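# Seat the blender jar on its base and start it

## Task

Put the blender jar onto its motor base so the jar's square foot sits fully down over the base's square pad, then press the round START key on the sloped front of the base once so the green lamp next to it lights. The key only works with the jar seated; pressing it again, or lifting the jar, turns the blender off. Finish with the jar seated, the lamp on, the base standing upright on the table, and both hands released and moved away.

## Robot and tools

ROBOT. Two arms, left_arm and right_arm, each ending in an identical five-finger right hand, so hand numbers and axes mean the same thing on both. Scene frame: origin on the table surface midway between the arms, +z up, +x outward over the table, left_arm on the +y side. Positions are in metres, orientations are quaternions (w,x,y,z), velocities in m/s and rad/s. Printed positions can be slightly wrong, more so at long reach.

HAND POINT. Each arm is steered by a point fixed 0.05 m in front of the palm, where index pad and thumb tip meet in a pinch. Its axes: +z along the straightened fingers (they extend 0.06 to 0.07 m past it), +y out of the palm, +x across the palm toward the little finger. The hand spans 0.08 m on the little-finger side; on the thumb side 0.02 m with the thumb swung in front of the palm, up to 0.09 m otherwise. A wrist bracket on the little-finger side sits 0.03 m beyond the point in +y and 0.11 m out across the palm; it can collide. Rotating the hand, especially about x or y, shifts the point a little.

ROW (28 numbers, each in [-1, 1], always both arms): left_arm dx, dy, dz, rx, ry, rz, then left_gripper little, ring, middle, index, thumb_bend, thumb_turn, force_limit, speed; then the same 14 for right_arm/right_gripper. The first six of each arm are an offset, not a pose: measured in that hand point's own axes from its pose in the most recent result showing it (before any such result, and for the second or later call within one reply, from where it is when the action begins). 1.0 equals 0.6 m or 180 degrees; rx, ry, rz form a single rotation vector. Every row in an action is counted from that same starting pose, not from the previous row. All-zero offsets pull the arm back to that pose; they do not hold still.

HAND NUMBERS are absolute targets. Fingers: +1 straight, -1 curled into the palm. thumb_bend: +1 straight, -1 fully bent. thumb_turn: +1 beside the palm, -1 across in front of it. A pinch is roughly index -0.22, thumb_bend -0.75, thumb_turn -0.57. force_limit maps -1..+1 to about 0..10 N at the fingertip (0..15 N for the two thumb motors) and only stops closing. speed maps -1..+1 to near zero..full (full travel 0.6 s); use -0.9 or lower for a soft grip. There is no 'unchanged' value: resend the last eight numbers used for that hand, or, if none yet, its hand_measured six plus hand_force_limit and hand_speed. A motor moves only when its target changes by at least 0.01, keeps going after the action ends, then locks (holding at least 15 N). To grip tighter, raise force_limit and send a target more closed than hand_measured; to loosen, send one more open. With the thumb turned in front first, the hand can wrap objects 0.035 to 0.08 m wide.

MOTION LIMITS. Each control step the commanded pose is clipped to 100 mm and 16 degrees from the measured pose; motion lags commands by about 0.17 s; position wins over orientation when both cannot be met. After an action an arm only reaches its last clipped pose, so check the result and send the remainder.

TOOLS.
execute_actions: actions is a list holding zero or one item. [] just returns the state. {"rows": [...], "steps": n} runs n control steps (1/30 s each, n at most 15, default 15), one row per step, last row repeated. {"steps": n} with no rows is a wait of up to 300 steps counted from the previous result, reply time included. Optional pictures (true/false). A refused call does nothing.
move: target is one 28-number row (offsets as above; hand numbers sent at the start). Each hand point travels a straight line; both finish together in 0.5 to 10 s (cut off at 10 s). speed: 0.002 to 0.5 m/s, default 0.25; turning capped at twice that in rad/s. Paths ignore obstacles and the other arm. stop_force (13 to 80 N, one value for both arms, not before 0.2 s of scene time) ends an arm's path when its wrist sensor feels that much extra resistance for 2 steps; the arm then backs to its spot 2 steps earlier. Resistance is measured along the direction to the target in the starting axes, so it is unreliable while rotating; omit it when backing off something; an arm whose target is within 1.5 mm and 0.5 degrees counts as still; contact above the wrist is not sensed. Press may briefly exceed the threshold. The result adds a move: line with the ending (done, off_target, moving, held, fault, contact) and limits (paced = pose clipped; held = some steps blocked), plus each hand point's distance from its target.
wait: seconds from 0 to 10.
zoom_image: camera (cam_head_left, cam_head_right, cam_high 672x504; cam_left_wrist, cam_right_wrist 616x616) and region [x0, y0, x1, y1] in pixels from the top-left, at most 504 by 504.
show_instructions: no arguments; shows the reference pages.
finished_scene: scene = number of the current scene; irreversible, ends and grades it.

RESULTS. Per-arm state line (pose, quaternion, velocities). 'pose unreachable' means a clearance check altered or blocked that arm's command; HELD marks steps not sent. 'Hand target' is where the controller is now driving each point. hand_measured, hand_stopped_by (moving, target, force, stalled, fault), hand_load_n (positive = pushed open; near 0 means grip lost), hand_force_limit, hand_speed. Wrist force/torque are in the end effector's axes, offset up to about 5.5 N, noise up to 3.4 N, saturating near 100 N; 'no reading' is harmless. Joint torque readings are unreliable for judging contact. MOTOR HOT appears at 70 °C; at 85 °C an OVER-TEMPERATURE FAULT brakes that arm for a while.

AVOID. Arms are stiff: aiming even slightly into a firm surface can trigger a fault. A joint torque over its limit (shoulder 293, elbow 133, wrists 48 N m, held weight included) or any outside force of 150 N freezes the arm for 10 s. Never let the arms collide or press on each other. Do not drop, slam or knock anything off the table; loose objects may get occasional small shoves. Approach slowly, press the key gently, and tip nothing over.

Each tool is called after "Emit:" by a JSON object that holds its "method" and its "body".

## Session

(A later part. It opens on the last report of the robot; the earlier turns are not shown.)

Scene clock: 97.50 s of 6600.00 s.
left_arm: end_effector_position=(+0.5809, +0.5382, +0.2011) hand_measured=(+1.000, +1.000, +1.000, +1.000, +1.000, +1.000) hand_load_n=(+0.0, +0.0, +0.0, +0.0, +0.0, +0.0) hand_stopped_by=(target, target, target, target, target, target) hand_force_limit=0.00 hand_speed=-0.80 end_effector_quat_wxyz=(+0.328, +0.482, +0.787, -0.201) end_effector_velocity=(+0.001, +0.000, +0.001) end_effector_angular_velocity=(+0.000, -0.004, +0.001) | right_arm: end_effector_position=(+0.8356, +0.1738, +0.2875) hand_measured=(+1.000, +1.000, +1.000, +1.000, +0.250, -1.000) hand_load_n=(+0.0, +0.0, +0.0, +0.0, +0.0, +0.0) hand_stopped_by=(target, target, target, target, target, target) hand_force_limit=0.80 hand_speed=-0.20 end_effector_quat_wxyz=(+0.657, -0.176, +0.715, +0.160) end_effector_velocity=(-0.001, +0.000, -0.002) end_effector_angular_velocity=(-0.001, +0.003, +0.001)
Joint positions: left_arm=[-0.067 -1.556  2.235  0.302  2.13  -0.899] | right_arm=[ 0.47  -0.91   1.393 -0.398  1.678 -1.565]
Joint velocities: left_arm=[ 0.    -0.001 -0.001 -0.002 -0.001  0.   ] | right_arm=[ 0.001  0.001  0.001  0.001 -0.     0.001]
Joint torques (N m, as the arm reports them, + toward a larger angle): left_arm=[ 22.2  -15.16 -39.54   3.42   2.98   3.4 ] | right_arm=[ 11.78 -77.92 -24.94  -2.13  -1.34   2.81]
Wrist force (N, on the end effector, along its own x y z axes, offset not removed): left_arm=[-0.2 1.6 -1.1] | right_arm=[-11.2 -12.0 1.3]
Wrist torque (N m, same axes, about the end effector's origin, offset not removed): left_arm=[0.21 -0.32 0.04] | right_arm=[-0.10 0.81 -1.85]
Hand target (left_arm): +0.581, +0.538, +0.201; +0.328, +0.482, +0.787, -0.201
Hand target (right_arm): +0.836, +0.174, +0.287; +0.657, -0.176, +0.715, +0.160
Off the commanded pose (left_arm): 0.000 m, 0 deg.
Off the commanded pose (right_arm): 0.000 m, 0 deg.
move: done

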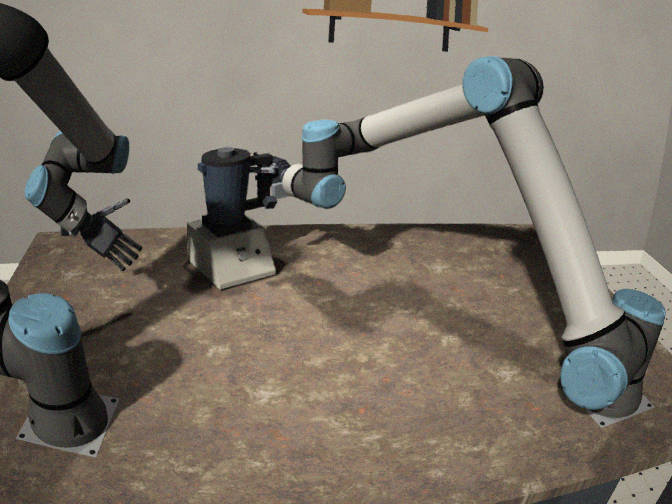

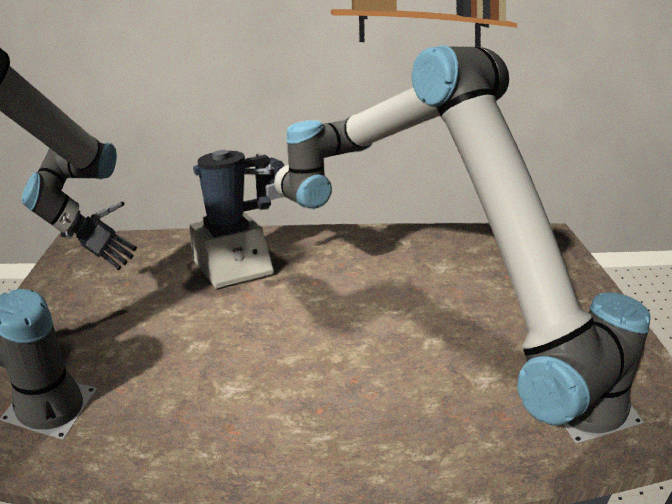

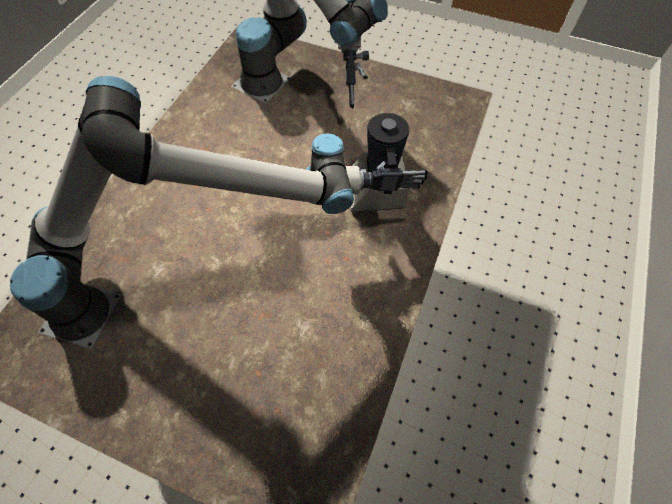

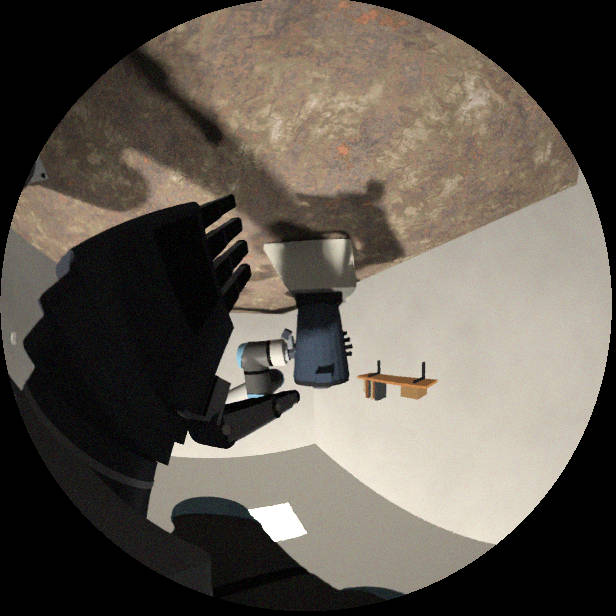

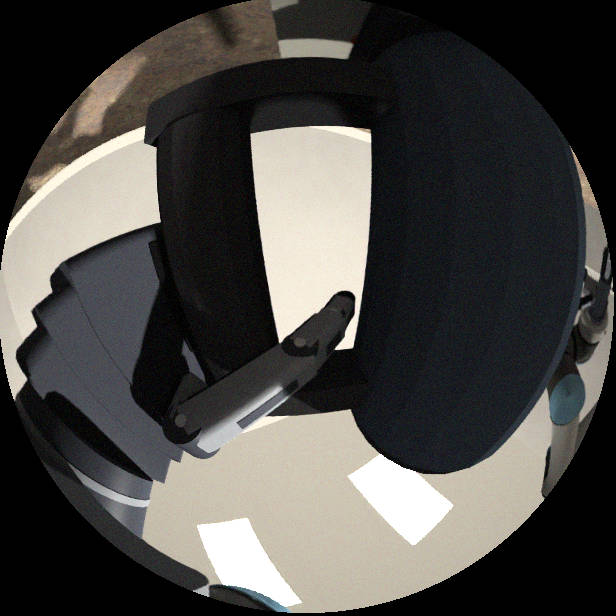

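Emit:
{"method": "move", "body": {"target": [0,0,0,0,0,0,1,1,1,1,1,1,0,-0.8, 0.003,-0.008,-0.008,0,0,0,1,1,1,1,0.25,-1,0.8,-0.2], "speed": 0.03}}

Emit:
{"method": "move", "body": {"target": [0,0,0,0,0,0,1,1,1,1,1,1,0,-0.8, 0.018,-0.012,-0.22,0,0,0,1,1,1,1,0.25,-1,0.8,-0.2], "speed": 0.12}}

Emit:
{"method": "zoom_image", "body": {"camera": "cam_head_left", "region": [175, 135, 295, 295]}}

Scene clock: 100.13 s of 6600.00 s.
left_arm: end_effector_position=(+0.5809, +0.5382, +0.2011) hand_measured=(+1.000, +1.000, +1.000, +1.000, +1.000, +1.000) hand_load_n=(+0.0, +0.0, +0.0, +0.0, +0.0, +0.0) hand_stopped_by=(target, target, target, target, target, target) hand_force_limit=0.00 hand_speed=-0.80 end_effector_quat_wxyz=(+0.328, +0.482, +0.787, -0.201) end_effector_velocity=(+0.001, -0.000, +0.002) end_effector_angular_velocity=(-0.002, -0.002, +0.000) | right_arm: end_effector_position=(+0.8335, +0.1677, +0.2862) hand_measured=(+1.000, +1.000, +1.000, +1.000, +0.250, -1.000) hand_load_n=(+0.0, +0.0, +0.0, +0.0, +0.0, +0.0) hand_stopped_by=(target, target, target, target, target, target) hand_force_limit=0.80 hand_speed=-0.20 end_effector_quat_wxyz=(+0.657, -0.176, +0.715, +0.160) end_effector_velocity=(-0.001, -0.003, -0.000) end_effector_angular_velocity=(-0.000, -0.000, +0.000)
Joint positions: left_arm=[-0.067 -1.556  2.235  0.302  2.13  -0.899] | right_arm=[ 0.466 -0.918  1.409 -0.406  1.673 -1.565]
Joint velocities: left_arm=[ 0.001 -0.001 -0.002  0.001  0.002  0.   ] | right_arm=[-0.002 -0.004  0.007 -0.003 -0.002 -0.001]
Joint torques (N m, as the arm reports them, + toward a larger angle): left_arm=[ 19.06 -12.81 -39.48   2.99   2.58   3.28] | right_arm=[ -17.69 -110.67  -32.52   -4.31   -2.57   -2.29]
Wrist force (N, on the end effector, along its own x y z axes, offset not removed): left_arm=[-1.6 0.4 -0.7] | right_arm=[-4.8 1.4 -3.0]
Wrist torque (N m, same axes, about the end effector's origin, offset not removed): left_arm=[0.17 -0.07 -0.10] | right_arm=[0.44 0.90 -0.37]
Hand target (left_arm): +0.581, +0.538, +0.201; +0.328, +0.482, +0.787, -0.201
Hand target (right_arm): +0.833, +0.167, +0.286; +0.657, -0.176, +0.715, +0.160
Off the commanded pose (left_arm): 0.000 m, 0 deg.
Off the commanded pose (right_arm): 0.000 m, 0 deg.
move: done

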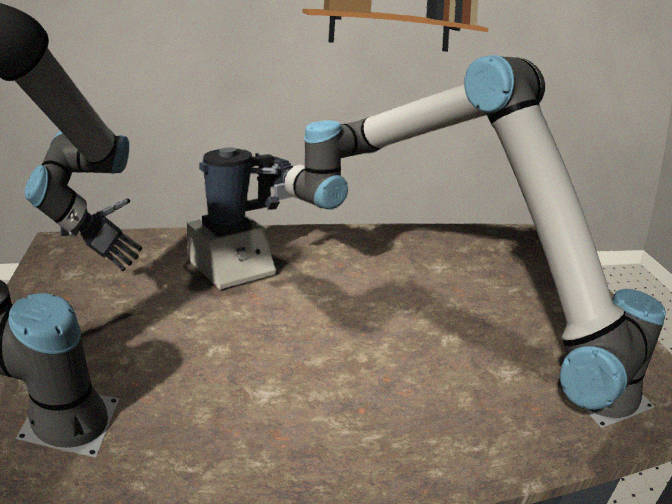

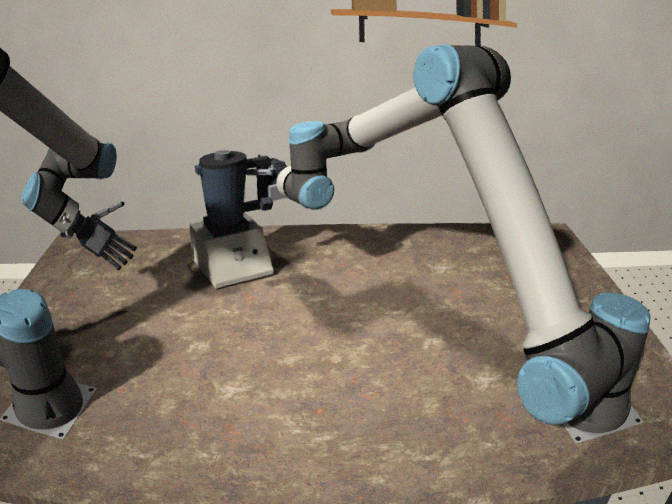

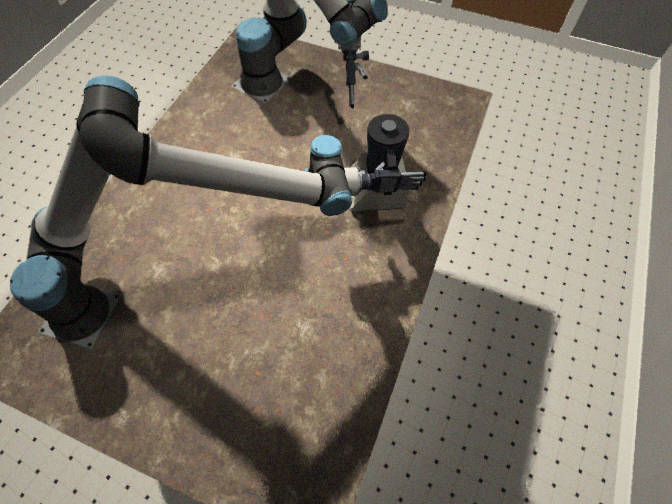

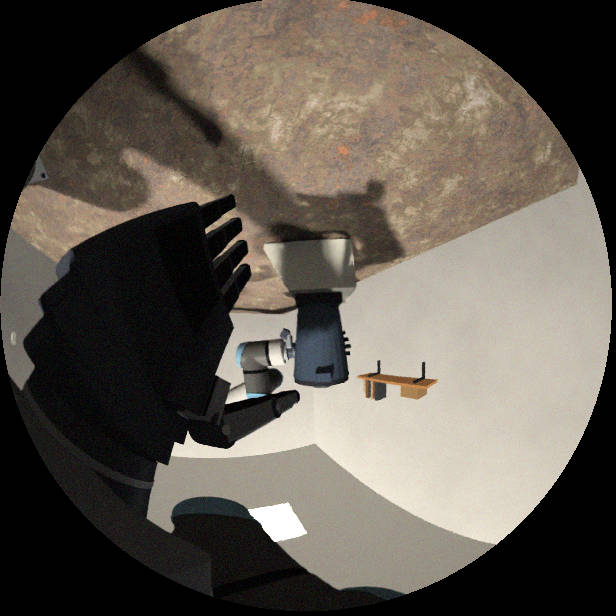

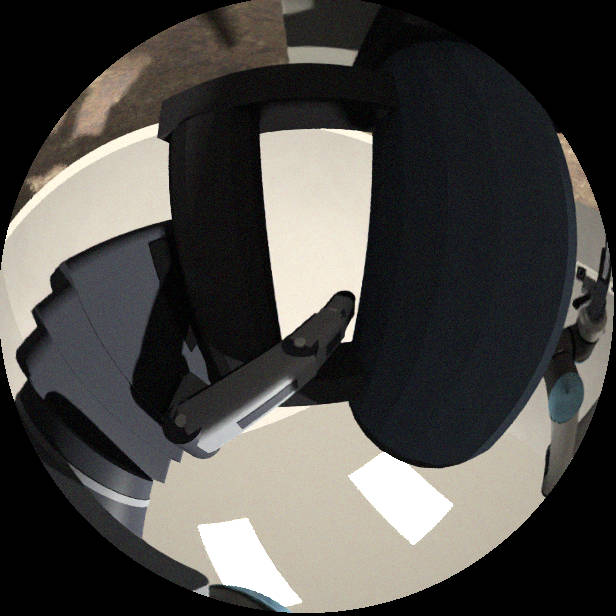

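Scene clock: 101.80 s of 6600.00 s.
left_arm: end_effector_position=(+0.5809, +0.5382, +0.2011) hand_measured=(+1.000, +1.000, +1.000, +1.000, +1.000, +1.000) hand_load_n=(+0.0, +0.0, +0.0, +0.0, +0.0, +0.0) hand_stopped_by=(target, target, target, target, target, target) hand_force_limit=0.00 hand_speed=-0.80 end_effector_quat_wxyz=(+0.328, +0.482, +0.787, -0.201) end_effector_velocity=(-0.000, +0.000, -0.001) end_effector_angular_velocity=(+0.001, +0.001, +0.000) | right_arm: end_effector_position=(+0.7197, +0.1002, +0.2862) hand_measured=(+1.000, +1.000, +1.000, +1.000, +0.250, -1.000) hand_load_n=(+0.0, +0.0, +0.0, +0.0, +0.0, +0.0) hand_stopped_by=(target, target, target, target, target, target) hand_force_limit=0.80 hand_speed=-0.20 end_effector_quat_wxyz=(+0.657, -0.176, +0.715, +0.160) end_effector_velocity=(-0.002, -0.002, +0.001) end_effector_angular_velocity=(+0.000, -0.001, -0.000)
Joint positions: left_arm=[-0.067 -1.556  2.235  0.302  2.13  -0.899] | right_arm=[ 0.474 -1.099  1.713 -0.528  1.682 -1.564]
Joint velocities: left_arm=[-0.     0.001  0.     0.    -0.001 -0.   ] | right_arm=[-0.    -0.004  0.005 -0.003 -0.    -0.   ]
Joint torques (N m, as the arm reports them, + toward a larger angle): left_arm=[ 21.86 -13.47 -40.32   3.44   2.84   2.97] | right_arm=[  8.73 -94.55 -29.67  -3.89   2.61   2.14]
Wrist force (N, on the end effector, along its own x y z axes, offset not removed): left_arm=[-2.7 4.4 2.9] | right_arm=[-0.3 2.7 -0.1]
Wrist torque (N m, same axes, about the end effector's origin, offset not removed): left_arm=[0.44 -0.06 -0.07] | right_arm=[0.41 0.42 0.01]
Hand target (left_arm): +0.581, +0.538, +0.201; +0.328, +0.482, +0.787, -0.201
Hand target (right_arm): +0.719, +0.100, +0.286; +0.657, -0.176, +0.715, +0.160
Off the commanded pose (left_arm): 0.000 m, 0 deg.
Off the commanded pose (right_arm): 0.000 m, 0 deg.
move: done

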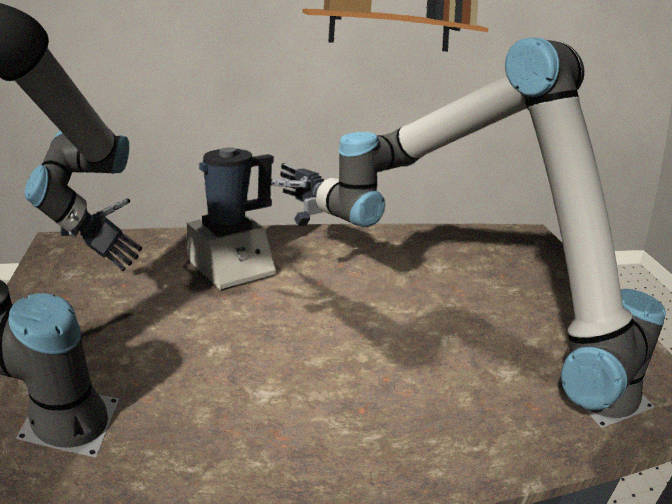

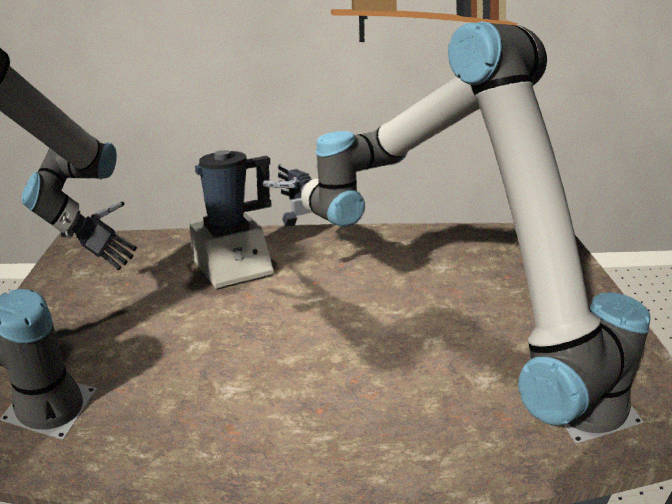

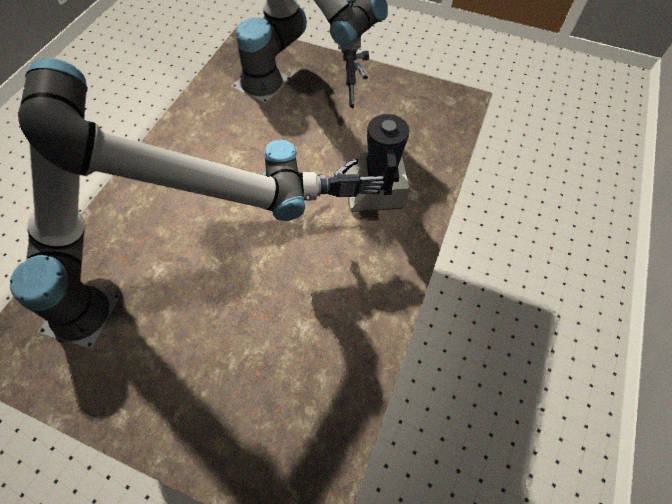

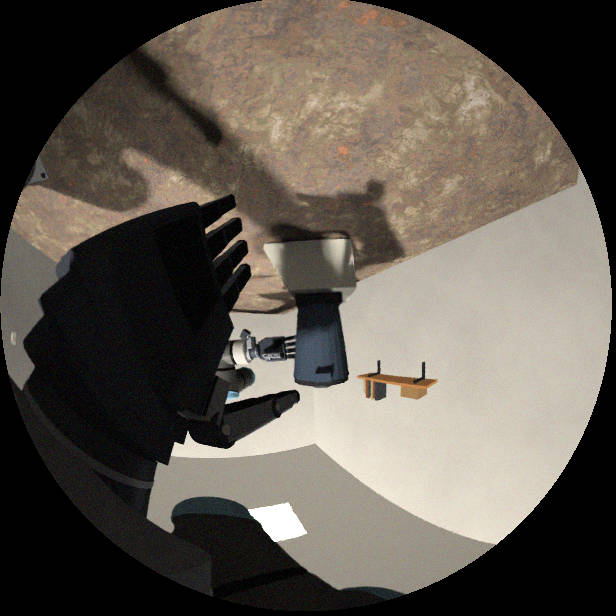

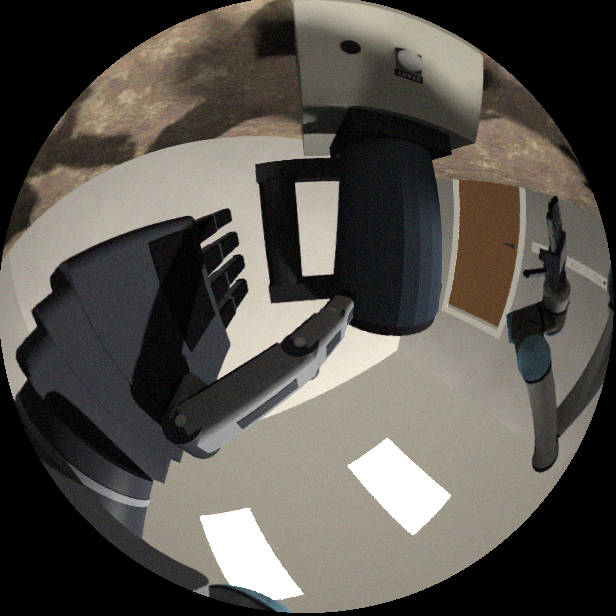

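Region (175, 135, 295, 295) of cam_head_left's 672x504 image, scaled by 3.150, with more detail than that image has; it fills the left 378 columns of this view, and the rest is white.

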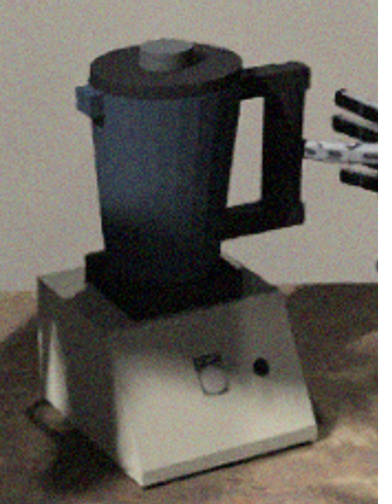

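Emit:
{"method": "move", "body": {"target": [0,0,0,0,0,0,1,1,1,1,1,1,0,-0.8, 0.135,0.251,-0.1375,0,0.168,0,1,-1,-1,-1,0.25,-1,0.8,1], "speed": 0.2}}

Emit:
{"method": "zoom_image", "body": {"camera": "cam_right_wrist", "region": [180, 130, 380, 300]}}

Emit:
{"method": "zoom_image", "body": {"camera": "cam_left_wrist", "region": [210, 220, 370, 340]}}

Scene clock: 112.07 s of 6600.00 s.
left_arm: end_effector_position=(+0.5809, +0.5382, +0.2011) hand_measured=(+1.000, +1.000, +1.000, +1.000, +1.000, +1.000) hand_load_n=(+0.0, +0.0, +0.0, +0.0, +0.0, +0.0) hand_stopped_by=(target, target, target, target, target, target) hand_force_limit=0.00 hand_speed=-0.80 end_effector_quat_wxyz=(+0.328, +0.482, +0.787, -0.201) end_effector_velocity=(+0.000, -0.000, -0.000) end_effector_angular_velocity=(+0.001, +0.000, -0.001) | right_arm: end_effector_position=(+0.5716, +0.1921, +0.2121) hand_measured=(+1.000, -1.000, -1.000, -1.000, +0.250, -1.000) hand_load_n=(+0.0, +0.0, +0.0, +0.0, +0.0, +0.0) hand_stopped_by=(target, target, target, target, target, target) hand_force_limit=0.80 hand_speed=1.00 end_effector_quat_wxyz=(+0.449, -0.212, +0.861, +0.108) end_effector_velocity=(-0.002, +0.001, -0.002) end_effector_angular_velocity=(-0.005, +0.009, -0.001)
Joint positions: left_arm=[-0.067 -1.556  2.235  0.302  2.13  -0.899] | right_arm=[ 0.689 -1.027  1.516  0.148  1.838 -1.383]
Joint velocities: left_arm=[-0.001  0.001 -0.     0.    -0.001  0.   ] | right_arm=[ 0.003  0.004 -0.005  0.013  0.001  0.005]
Joint torques (N m, as the arm reports them, + toward a larger angle): left_arm=[ 18.11 -14.8  -39.69   3.4    3.03   3.29] | right_arm=[  7.75 -78.87 -43.84   3.3    3.31   1.83]
Wrist force (N, on the end effector, along its own x y z axes, offset not removed): left_arm=[0.3 2.0 -0.7] | right_arm=[-6.6 0.5 0.7]
Wrist torque (N m, same axes, about the end effector's origin, offset not removed): left_arm=[0.41 -0.40 0.11] | right_arm=[0.00 1.10 -0.41]
Hand target (left_arm): +0.581, +0.538, +0.201; +0.328, +0.482, +0.787, -0.201
Hand target (right_arm): +0.571, +0.192, +0.212; +0.448, -0.212, +0.862, +0.108
Off the commanded pose (left_arm): 0.000 m, 0 deg.
Off the commanded pose (right_arm): 0.001 m, 0 deg.
After step 90, 5.37 s passed at rest.
move: done

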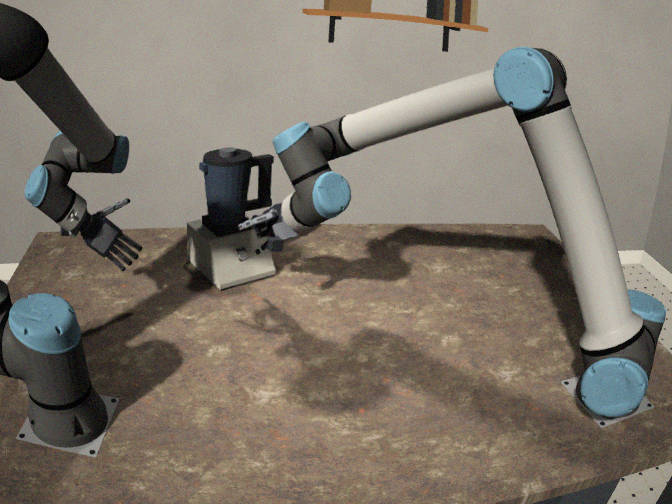

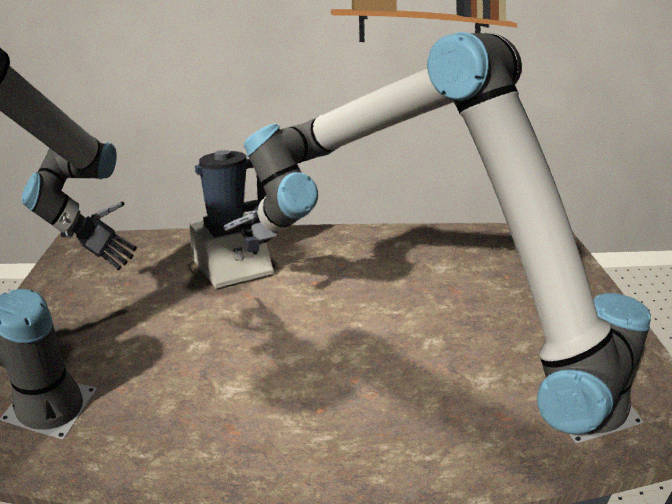

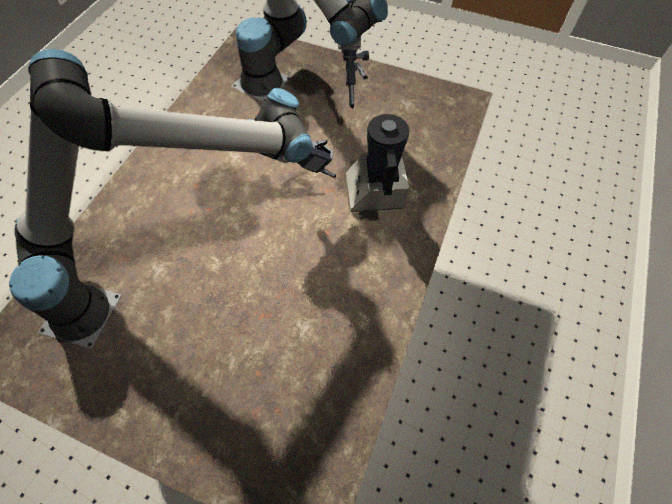

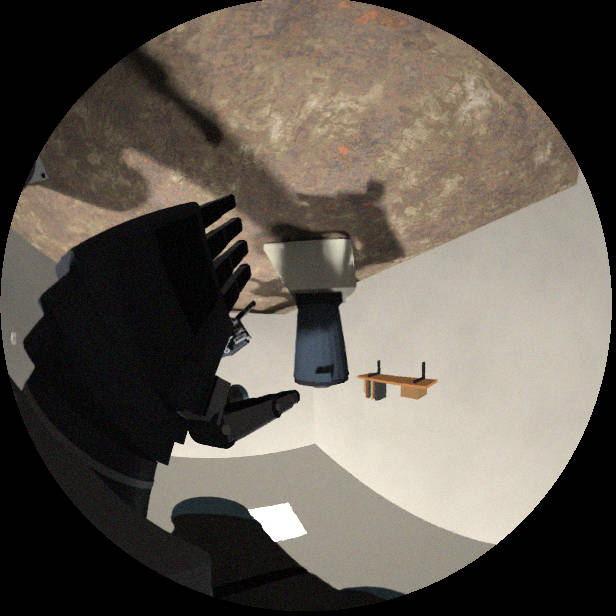

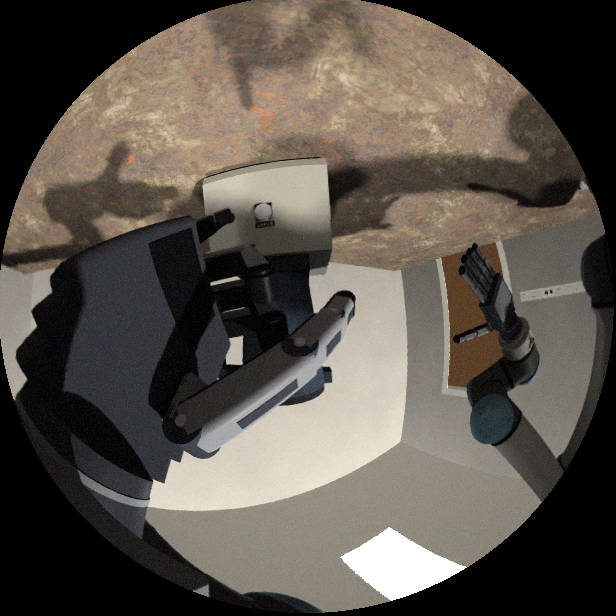

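Region (180, 130, 380, 300) of cam_right_wrist's 616x616 image, scaled by 2.520, with more detail than that image has; it fills the top 428 rows of this view, and the rest is white.

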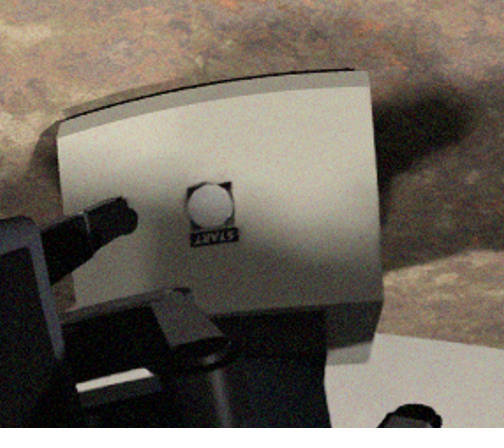

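Region (210, 220, 370, 340) of cam_left_wrist's 616x616 image, scaled by 3.150, with more detail than that image has; it fills the top 378 rows of this view, and the rest is white.

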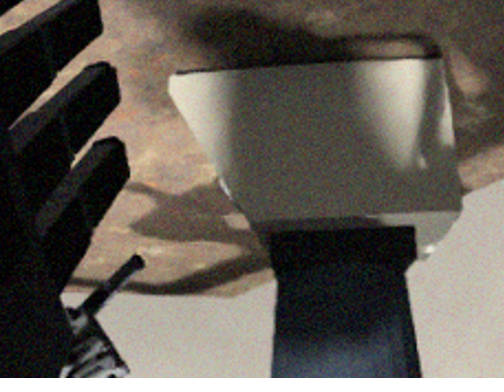

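Emit:
{"method": "move", "body": {"target": [0,0,0,0,0,0,1,1,1,1,1,1,0,-0.8, -0.005,0.018,0.09,0,0,0,1,-1,-1,-1,0.25,-1,0.8,1], "speed": 0.1}}

Emit:
{"method": "zoom_image", "body": {"camera": "cam_right_wrist", "region": [180, 130, 380, 300]}}

Emit:
{"method": "zoom_image", "body": {"camera": "cam_left_wrist", "region": [210, 220, 370, 340]}}

Emit:
{"method": "zoom_image", "body": {"camera": "cam_head_left", "region": [190, 200, 310, 290]}}

Emit:
{"method": "zoom_image", "body": {"camera": "cam_high", "region": [310, 140, 410, 220]}}

Scene clock: 117.20 s of 6600.00 s.
left_arm: end_effector_position=(+0.5809, +0.5382, +0.2011) hand_measured=(+1.000, +1.000, +1.000, +1.000, +1.000, +1.000) hand_load_n=(+0.0, +0.0, +0.0, +0.0, +0.0, +0.0) hand_stopped_by=(target, target, target, target, target, target) hand_force_limit=0.00 hand_speed=-0.80 end_effector_quat_wxyz=(+0.328, +0.482, +0.787, -0.201) end_effector_velocity=(-0.000, +0.000, -0.000) end_effector_angular_velocity=(+0.001, +0.001, +0.001) | right_arm: end_effector_position=(+0.6072, +0.2227, +0.1838) hand_measured=(+1.000, -1.000, -1.000, -1.000, +0.250, -1.000) hand_load_n=(+0.0, +0.0, +0.0, +0.0, +0.0, +0.0) hand_stopped_by=(target, target, target, target, target, target) hand_force_limit=0.80 hand_speed=1.00 end_effector_quat_wxyz=(+0.449, -0.212, +0.861, +0.108) end_effector_velocity=(+0.001, +0.001, -0.001) end_effector_angular_velocity=(-0.001, +0.000, +0.001)
Joint positions: left_arm=[-0.067 -1.556  2.235  0.302  2.13  -0.899] | right_arm=[ 0.683 -0.939  1.425  0.15   1.834 -1.386]
Joint velocities: left_arm=[ 0.    -0.     0.     0.001 -0.001  0.   ] | right_arm=[ 0.     0.003 -0.004  0.001 -0.    -0.001]
Joint torques (N m, as the arm reports them, + toward a larger angle): left_arm=[ 20.26 -15.83 -40.29   2.92   3.09   3.19] | right_arm=[-14.28 -84.96 -43.42   3.26  -1.92  -2.46]
Wrist force (N, on the end effector, along its own x y z axes, offset not removed): left_arm=[-1.5 3.2 -0.1] | right_arm=[-7.3 1.9 2.9]
Wrist torque (N m, same axes, about the end effector's origin, offset not removed): left_arm=[0.50 -0.15 -0.11] | right_arm=[0.31 1.07 -0.72]
Hand target (left_arm): +0.581, +0.538, +0.201; +0.328, +0.482, +0.787, -0.201
Hand target (right_arm): +0.607, +0.223, +0.184; +0.449, -0.212, +0.861, +0.108
Off the commanded pose (left_arm): 0.000 m, 0 deg.
Off the commanded pose (right_arm): 0.000 m, 0 deg.
After step 90, 1.03 s passed at rest.
move: done

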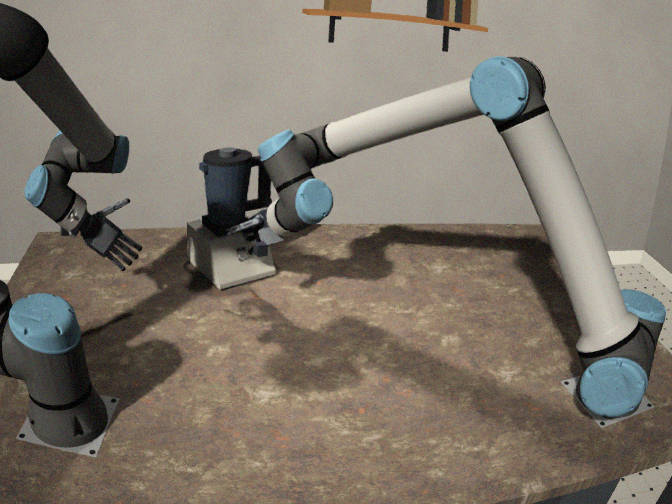

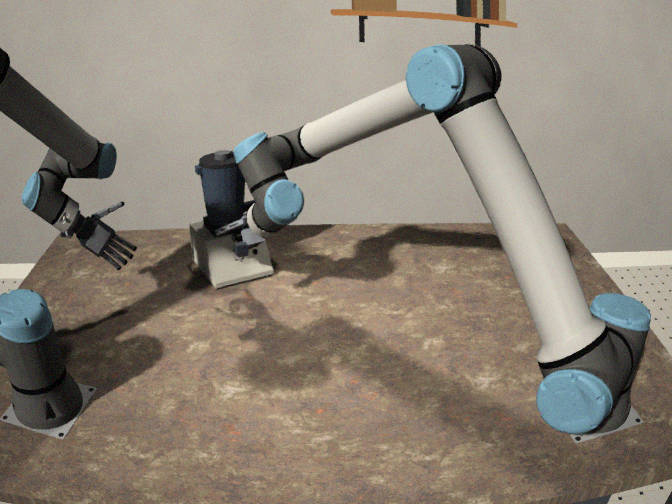

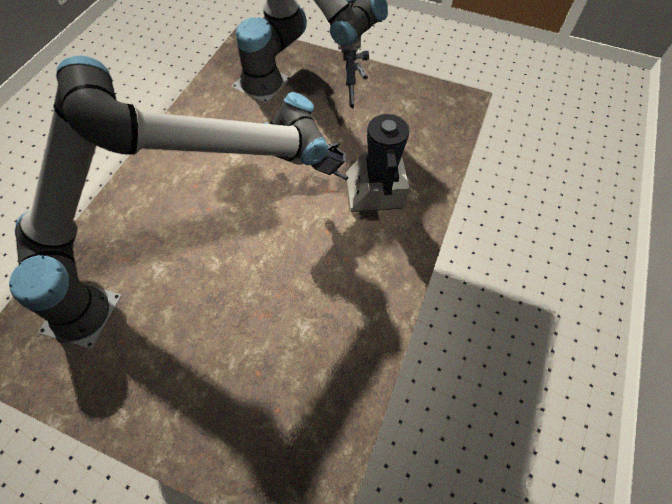

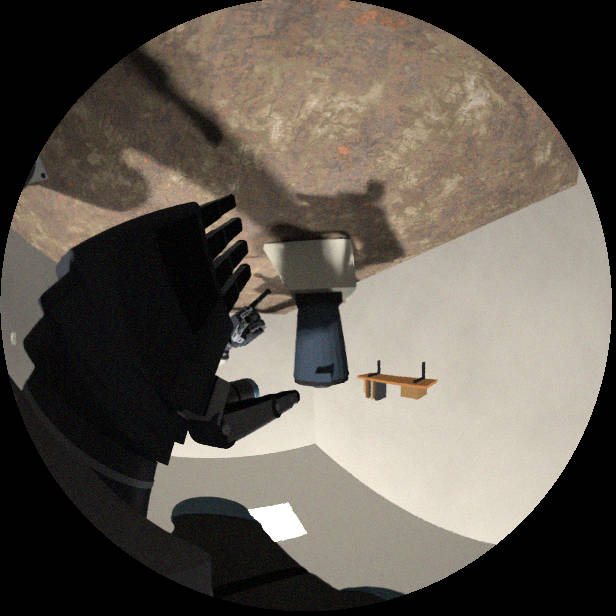

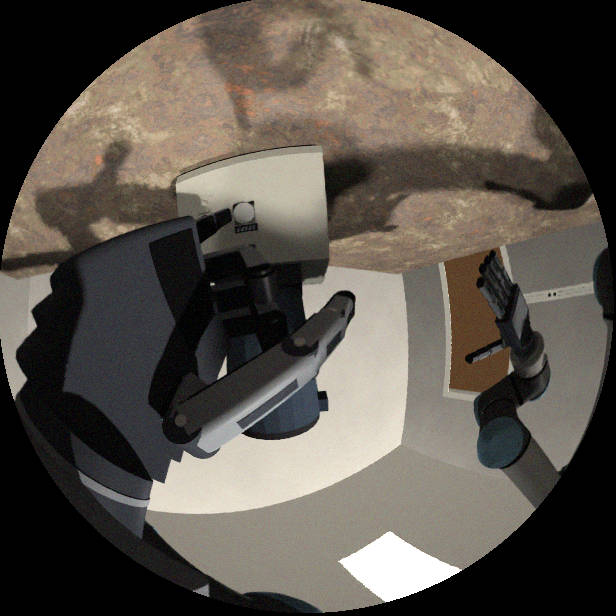

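Region (180, 130, 380, 300) of cam_right_wrist's 616x616 image, scaled by 2.520, with more detail than that image has; it fills the top 428 rows of this view, and the rest is white.

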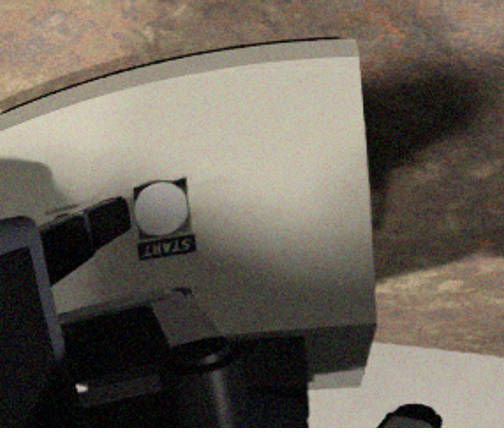

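Region (210, 220, 370, 340) of cam_left_wrist's 616x616 image, scaled by 3.150, with more detail than that image has; it fills the top 378 rows of this view, and the rest is white.

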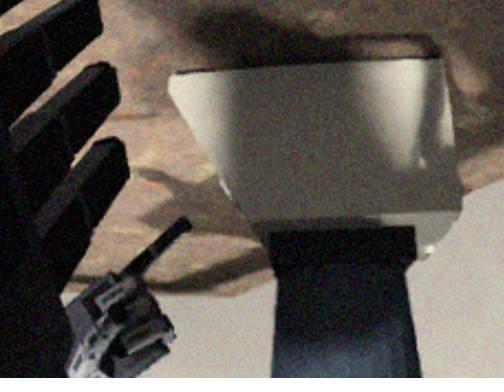

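Region (190, 200, 310, 290) of cam_head_left's 672x504 image, scaled by 4.200, with more detail than that image has; it fills the top 378 rows of this view, and the rest is white.

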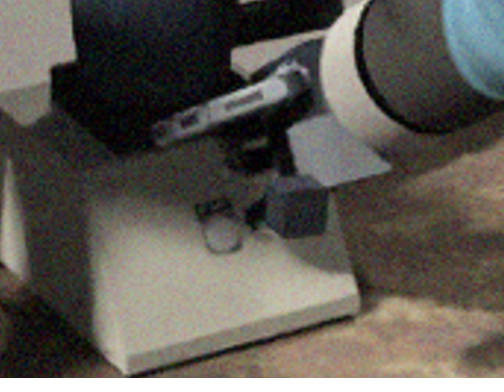

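Region (310, 140, 410, 220) of cam_high's 672x504 image, scaled by 5.040, with more detail than that image has; it fills the top 403 rows of this view, and the rest is white.

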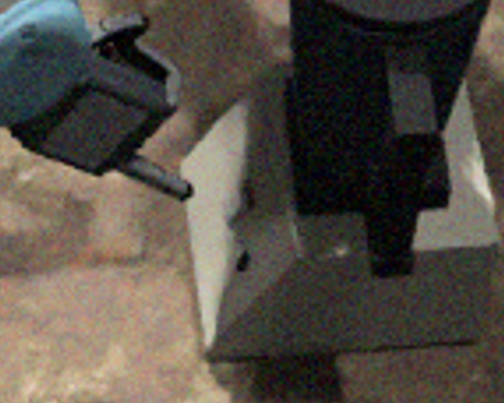

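Emit:
{"method": "move", "body": {"target": [0,0,0,0,0,0,1,1,1,1,1,1,0,-0.8, 0,0.004,0.052,0,0,0,1,-1,-1,-1,0.25,-1,0.8,1], "speed": 0.06}}

Emit:
{"method": "zoom_image", "body": {"camera": "cam_right_wrist", "region": [180, 160, 300, 260]}}

Emit:
{"method": "zoom_image", "body": {"camera": "cam_left_wrist", "region": [240, 250, 320, 320]}}

Emit:
{"method": "zoom_image", "body": {"camera": "cam_high", "region": [310, 140, 410, 220]}}

Scene clock: 120.43 s of 6600.00 s.
left_arm: end_effector_position=(+0.5809, +0.5382, +0.2011) hand_measured=(+1.000, +1.000, +1.000, +1.000, +1.000, +1.000) hand_load_n=(+0.0, +0.0, +0.0, +0.0, +0.0, +0.0) hand_stopped_by=(target, target, target, target, target, target) hand_force_limit=0.00 hand_speed=-0.80 end_effector_quat_wxyz=(+0.328, +0.482, +0.787, -0.201) end_effector_velocity=(-0.001, -0.000, -0.001) end_effector_angular_velocity=(+0.000, +0.002, -0.001) | right_arm: end_effector_position=(+0.6287, +0.2365, +0.1662) hand_measured=(+1.000, -1.000, -1.000, -1.000, +0.250, -1.000) hand_load_n=(+0.0, +0.0, +0.0, +0.0, +0.0, +0.0) hand_stopped_by=(target, target, target, target, target, target) hand_force_limit=0.80 hand_speed=1.00 end_effector_quat_wxyz=(+0.449, -0.212, +0.861, +0.108) end_effector_velocity=(+0.002, +0.000, -0.000) end_effector_angular_velocity=(-0.001, +0.001, -0.001)
Joint positions: left_arm=[-0.067 -1.556  2.235  0.302  2.13  -0.899] | right_arm=[ 0.676 -0.891  1.376  0.15   1.828 -1.39 ]
Joint velocities: left_arm=[-0.001  0.001  0.001  0.     0.    -0.   ] | right_arm=[-0.001  0.002 -0.003  0.002 -0.    -0.   ]
Joint torques (N m, as the arm reports them, + toward a larger angle): left_arm=[ 15.46 -13.62 -38.88   3.44   3.16   3.1 ] | right_arm=[-14.88 -93.28 -44.89   3.13  -2.06  -2.53]
Wrist force (N, on the end effector, along its own x y z axes, offset not removed): left_arm=[-1.4 -0.2 2.4] | right_arm=[-3.8 8.0 3.4]
Wrist torque (N m, same axes, about the end effector's origin, offset not removed): left_arm=[-0.16 -0.24 -0.07] | right_arm=[1.32 0.69 -0.06]
Hand target (left_arm): +0.581, +0.538, +0.201; +0.328, +0.482, +0.787, -0.201
Hand target (right_arm): +0.629, +0.237, +0.166; +0.449, -0.212, +0.861, +0.108
Off the commanded pose (left_arm): 0.000 m, 0 deg.
Off the commanded pose (right_arm): 0.000 m, 0 deg.
move: done

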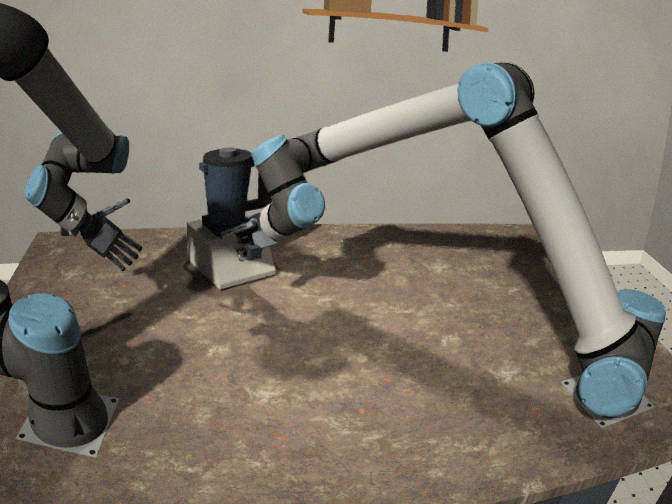

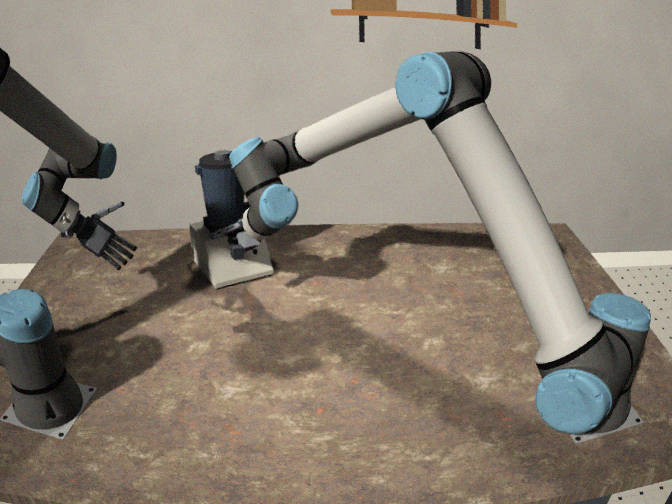

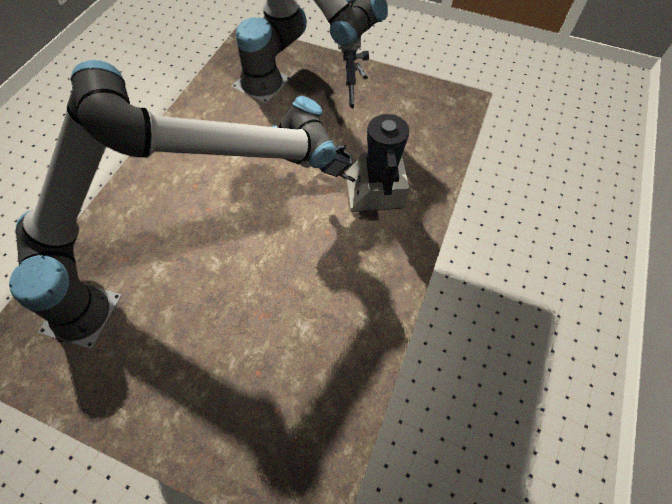

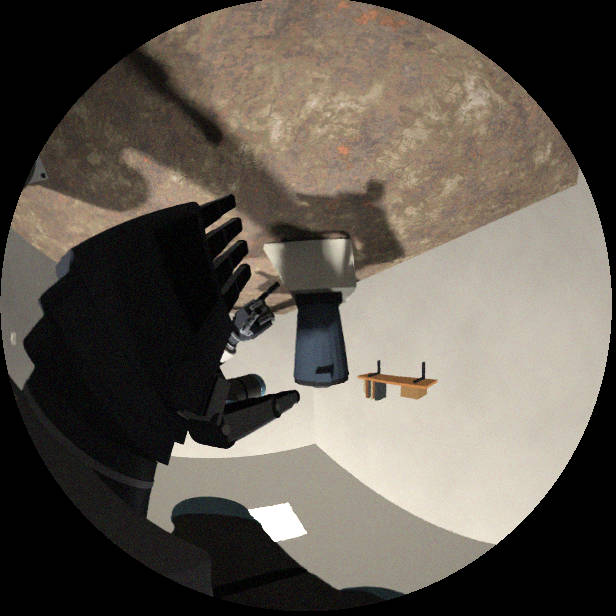

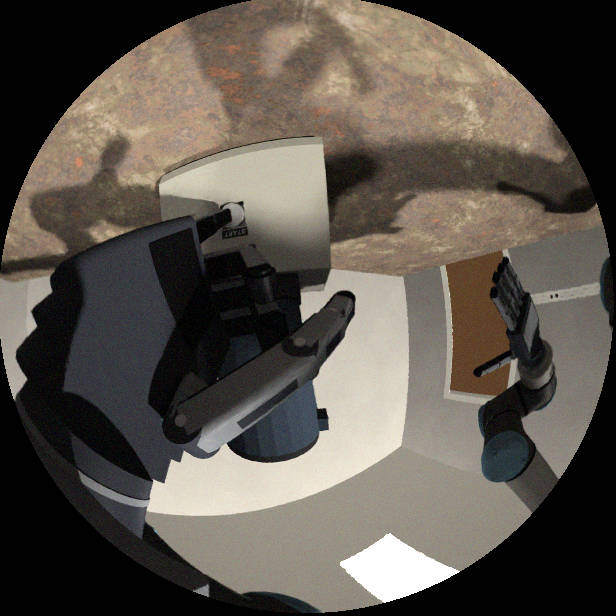

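Region (180, 160, 300, 260) of cam_right_wrist's 616x616 image, scaled by 4.200, with more detail than that image has.

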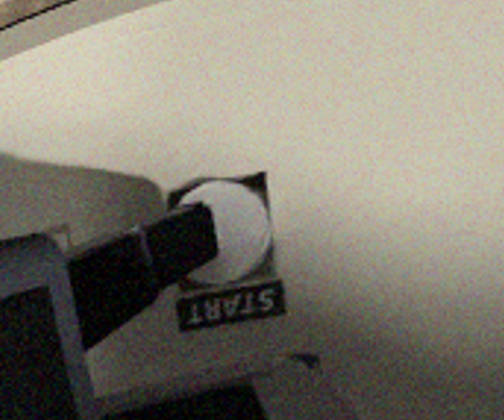

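Region (240, 250, 320, 320) of cam_left_wrist's 616x616 image, scaled by 6.300, with more detail than that image has; it fills the top 441 rows of this view, and the rest is white.

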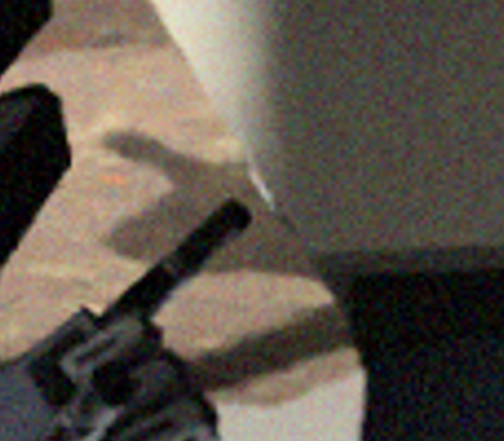

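Region (310, 140, 410, 220) of cam_high's 672x504 image, scaled by 5.040, with more detail than that image has; it fills the top 403 rows of this view, and the rest is white.

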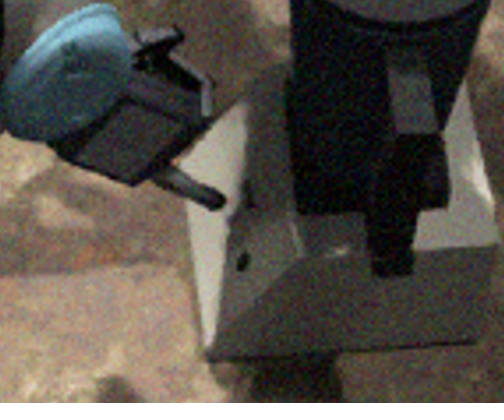

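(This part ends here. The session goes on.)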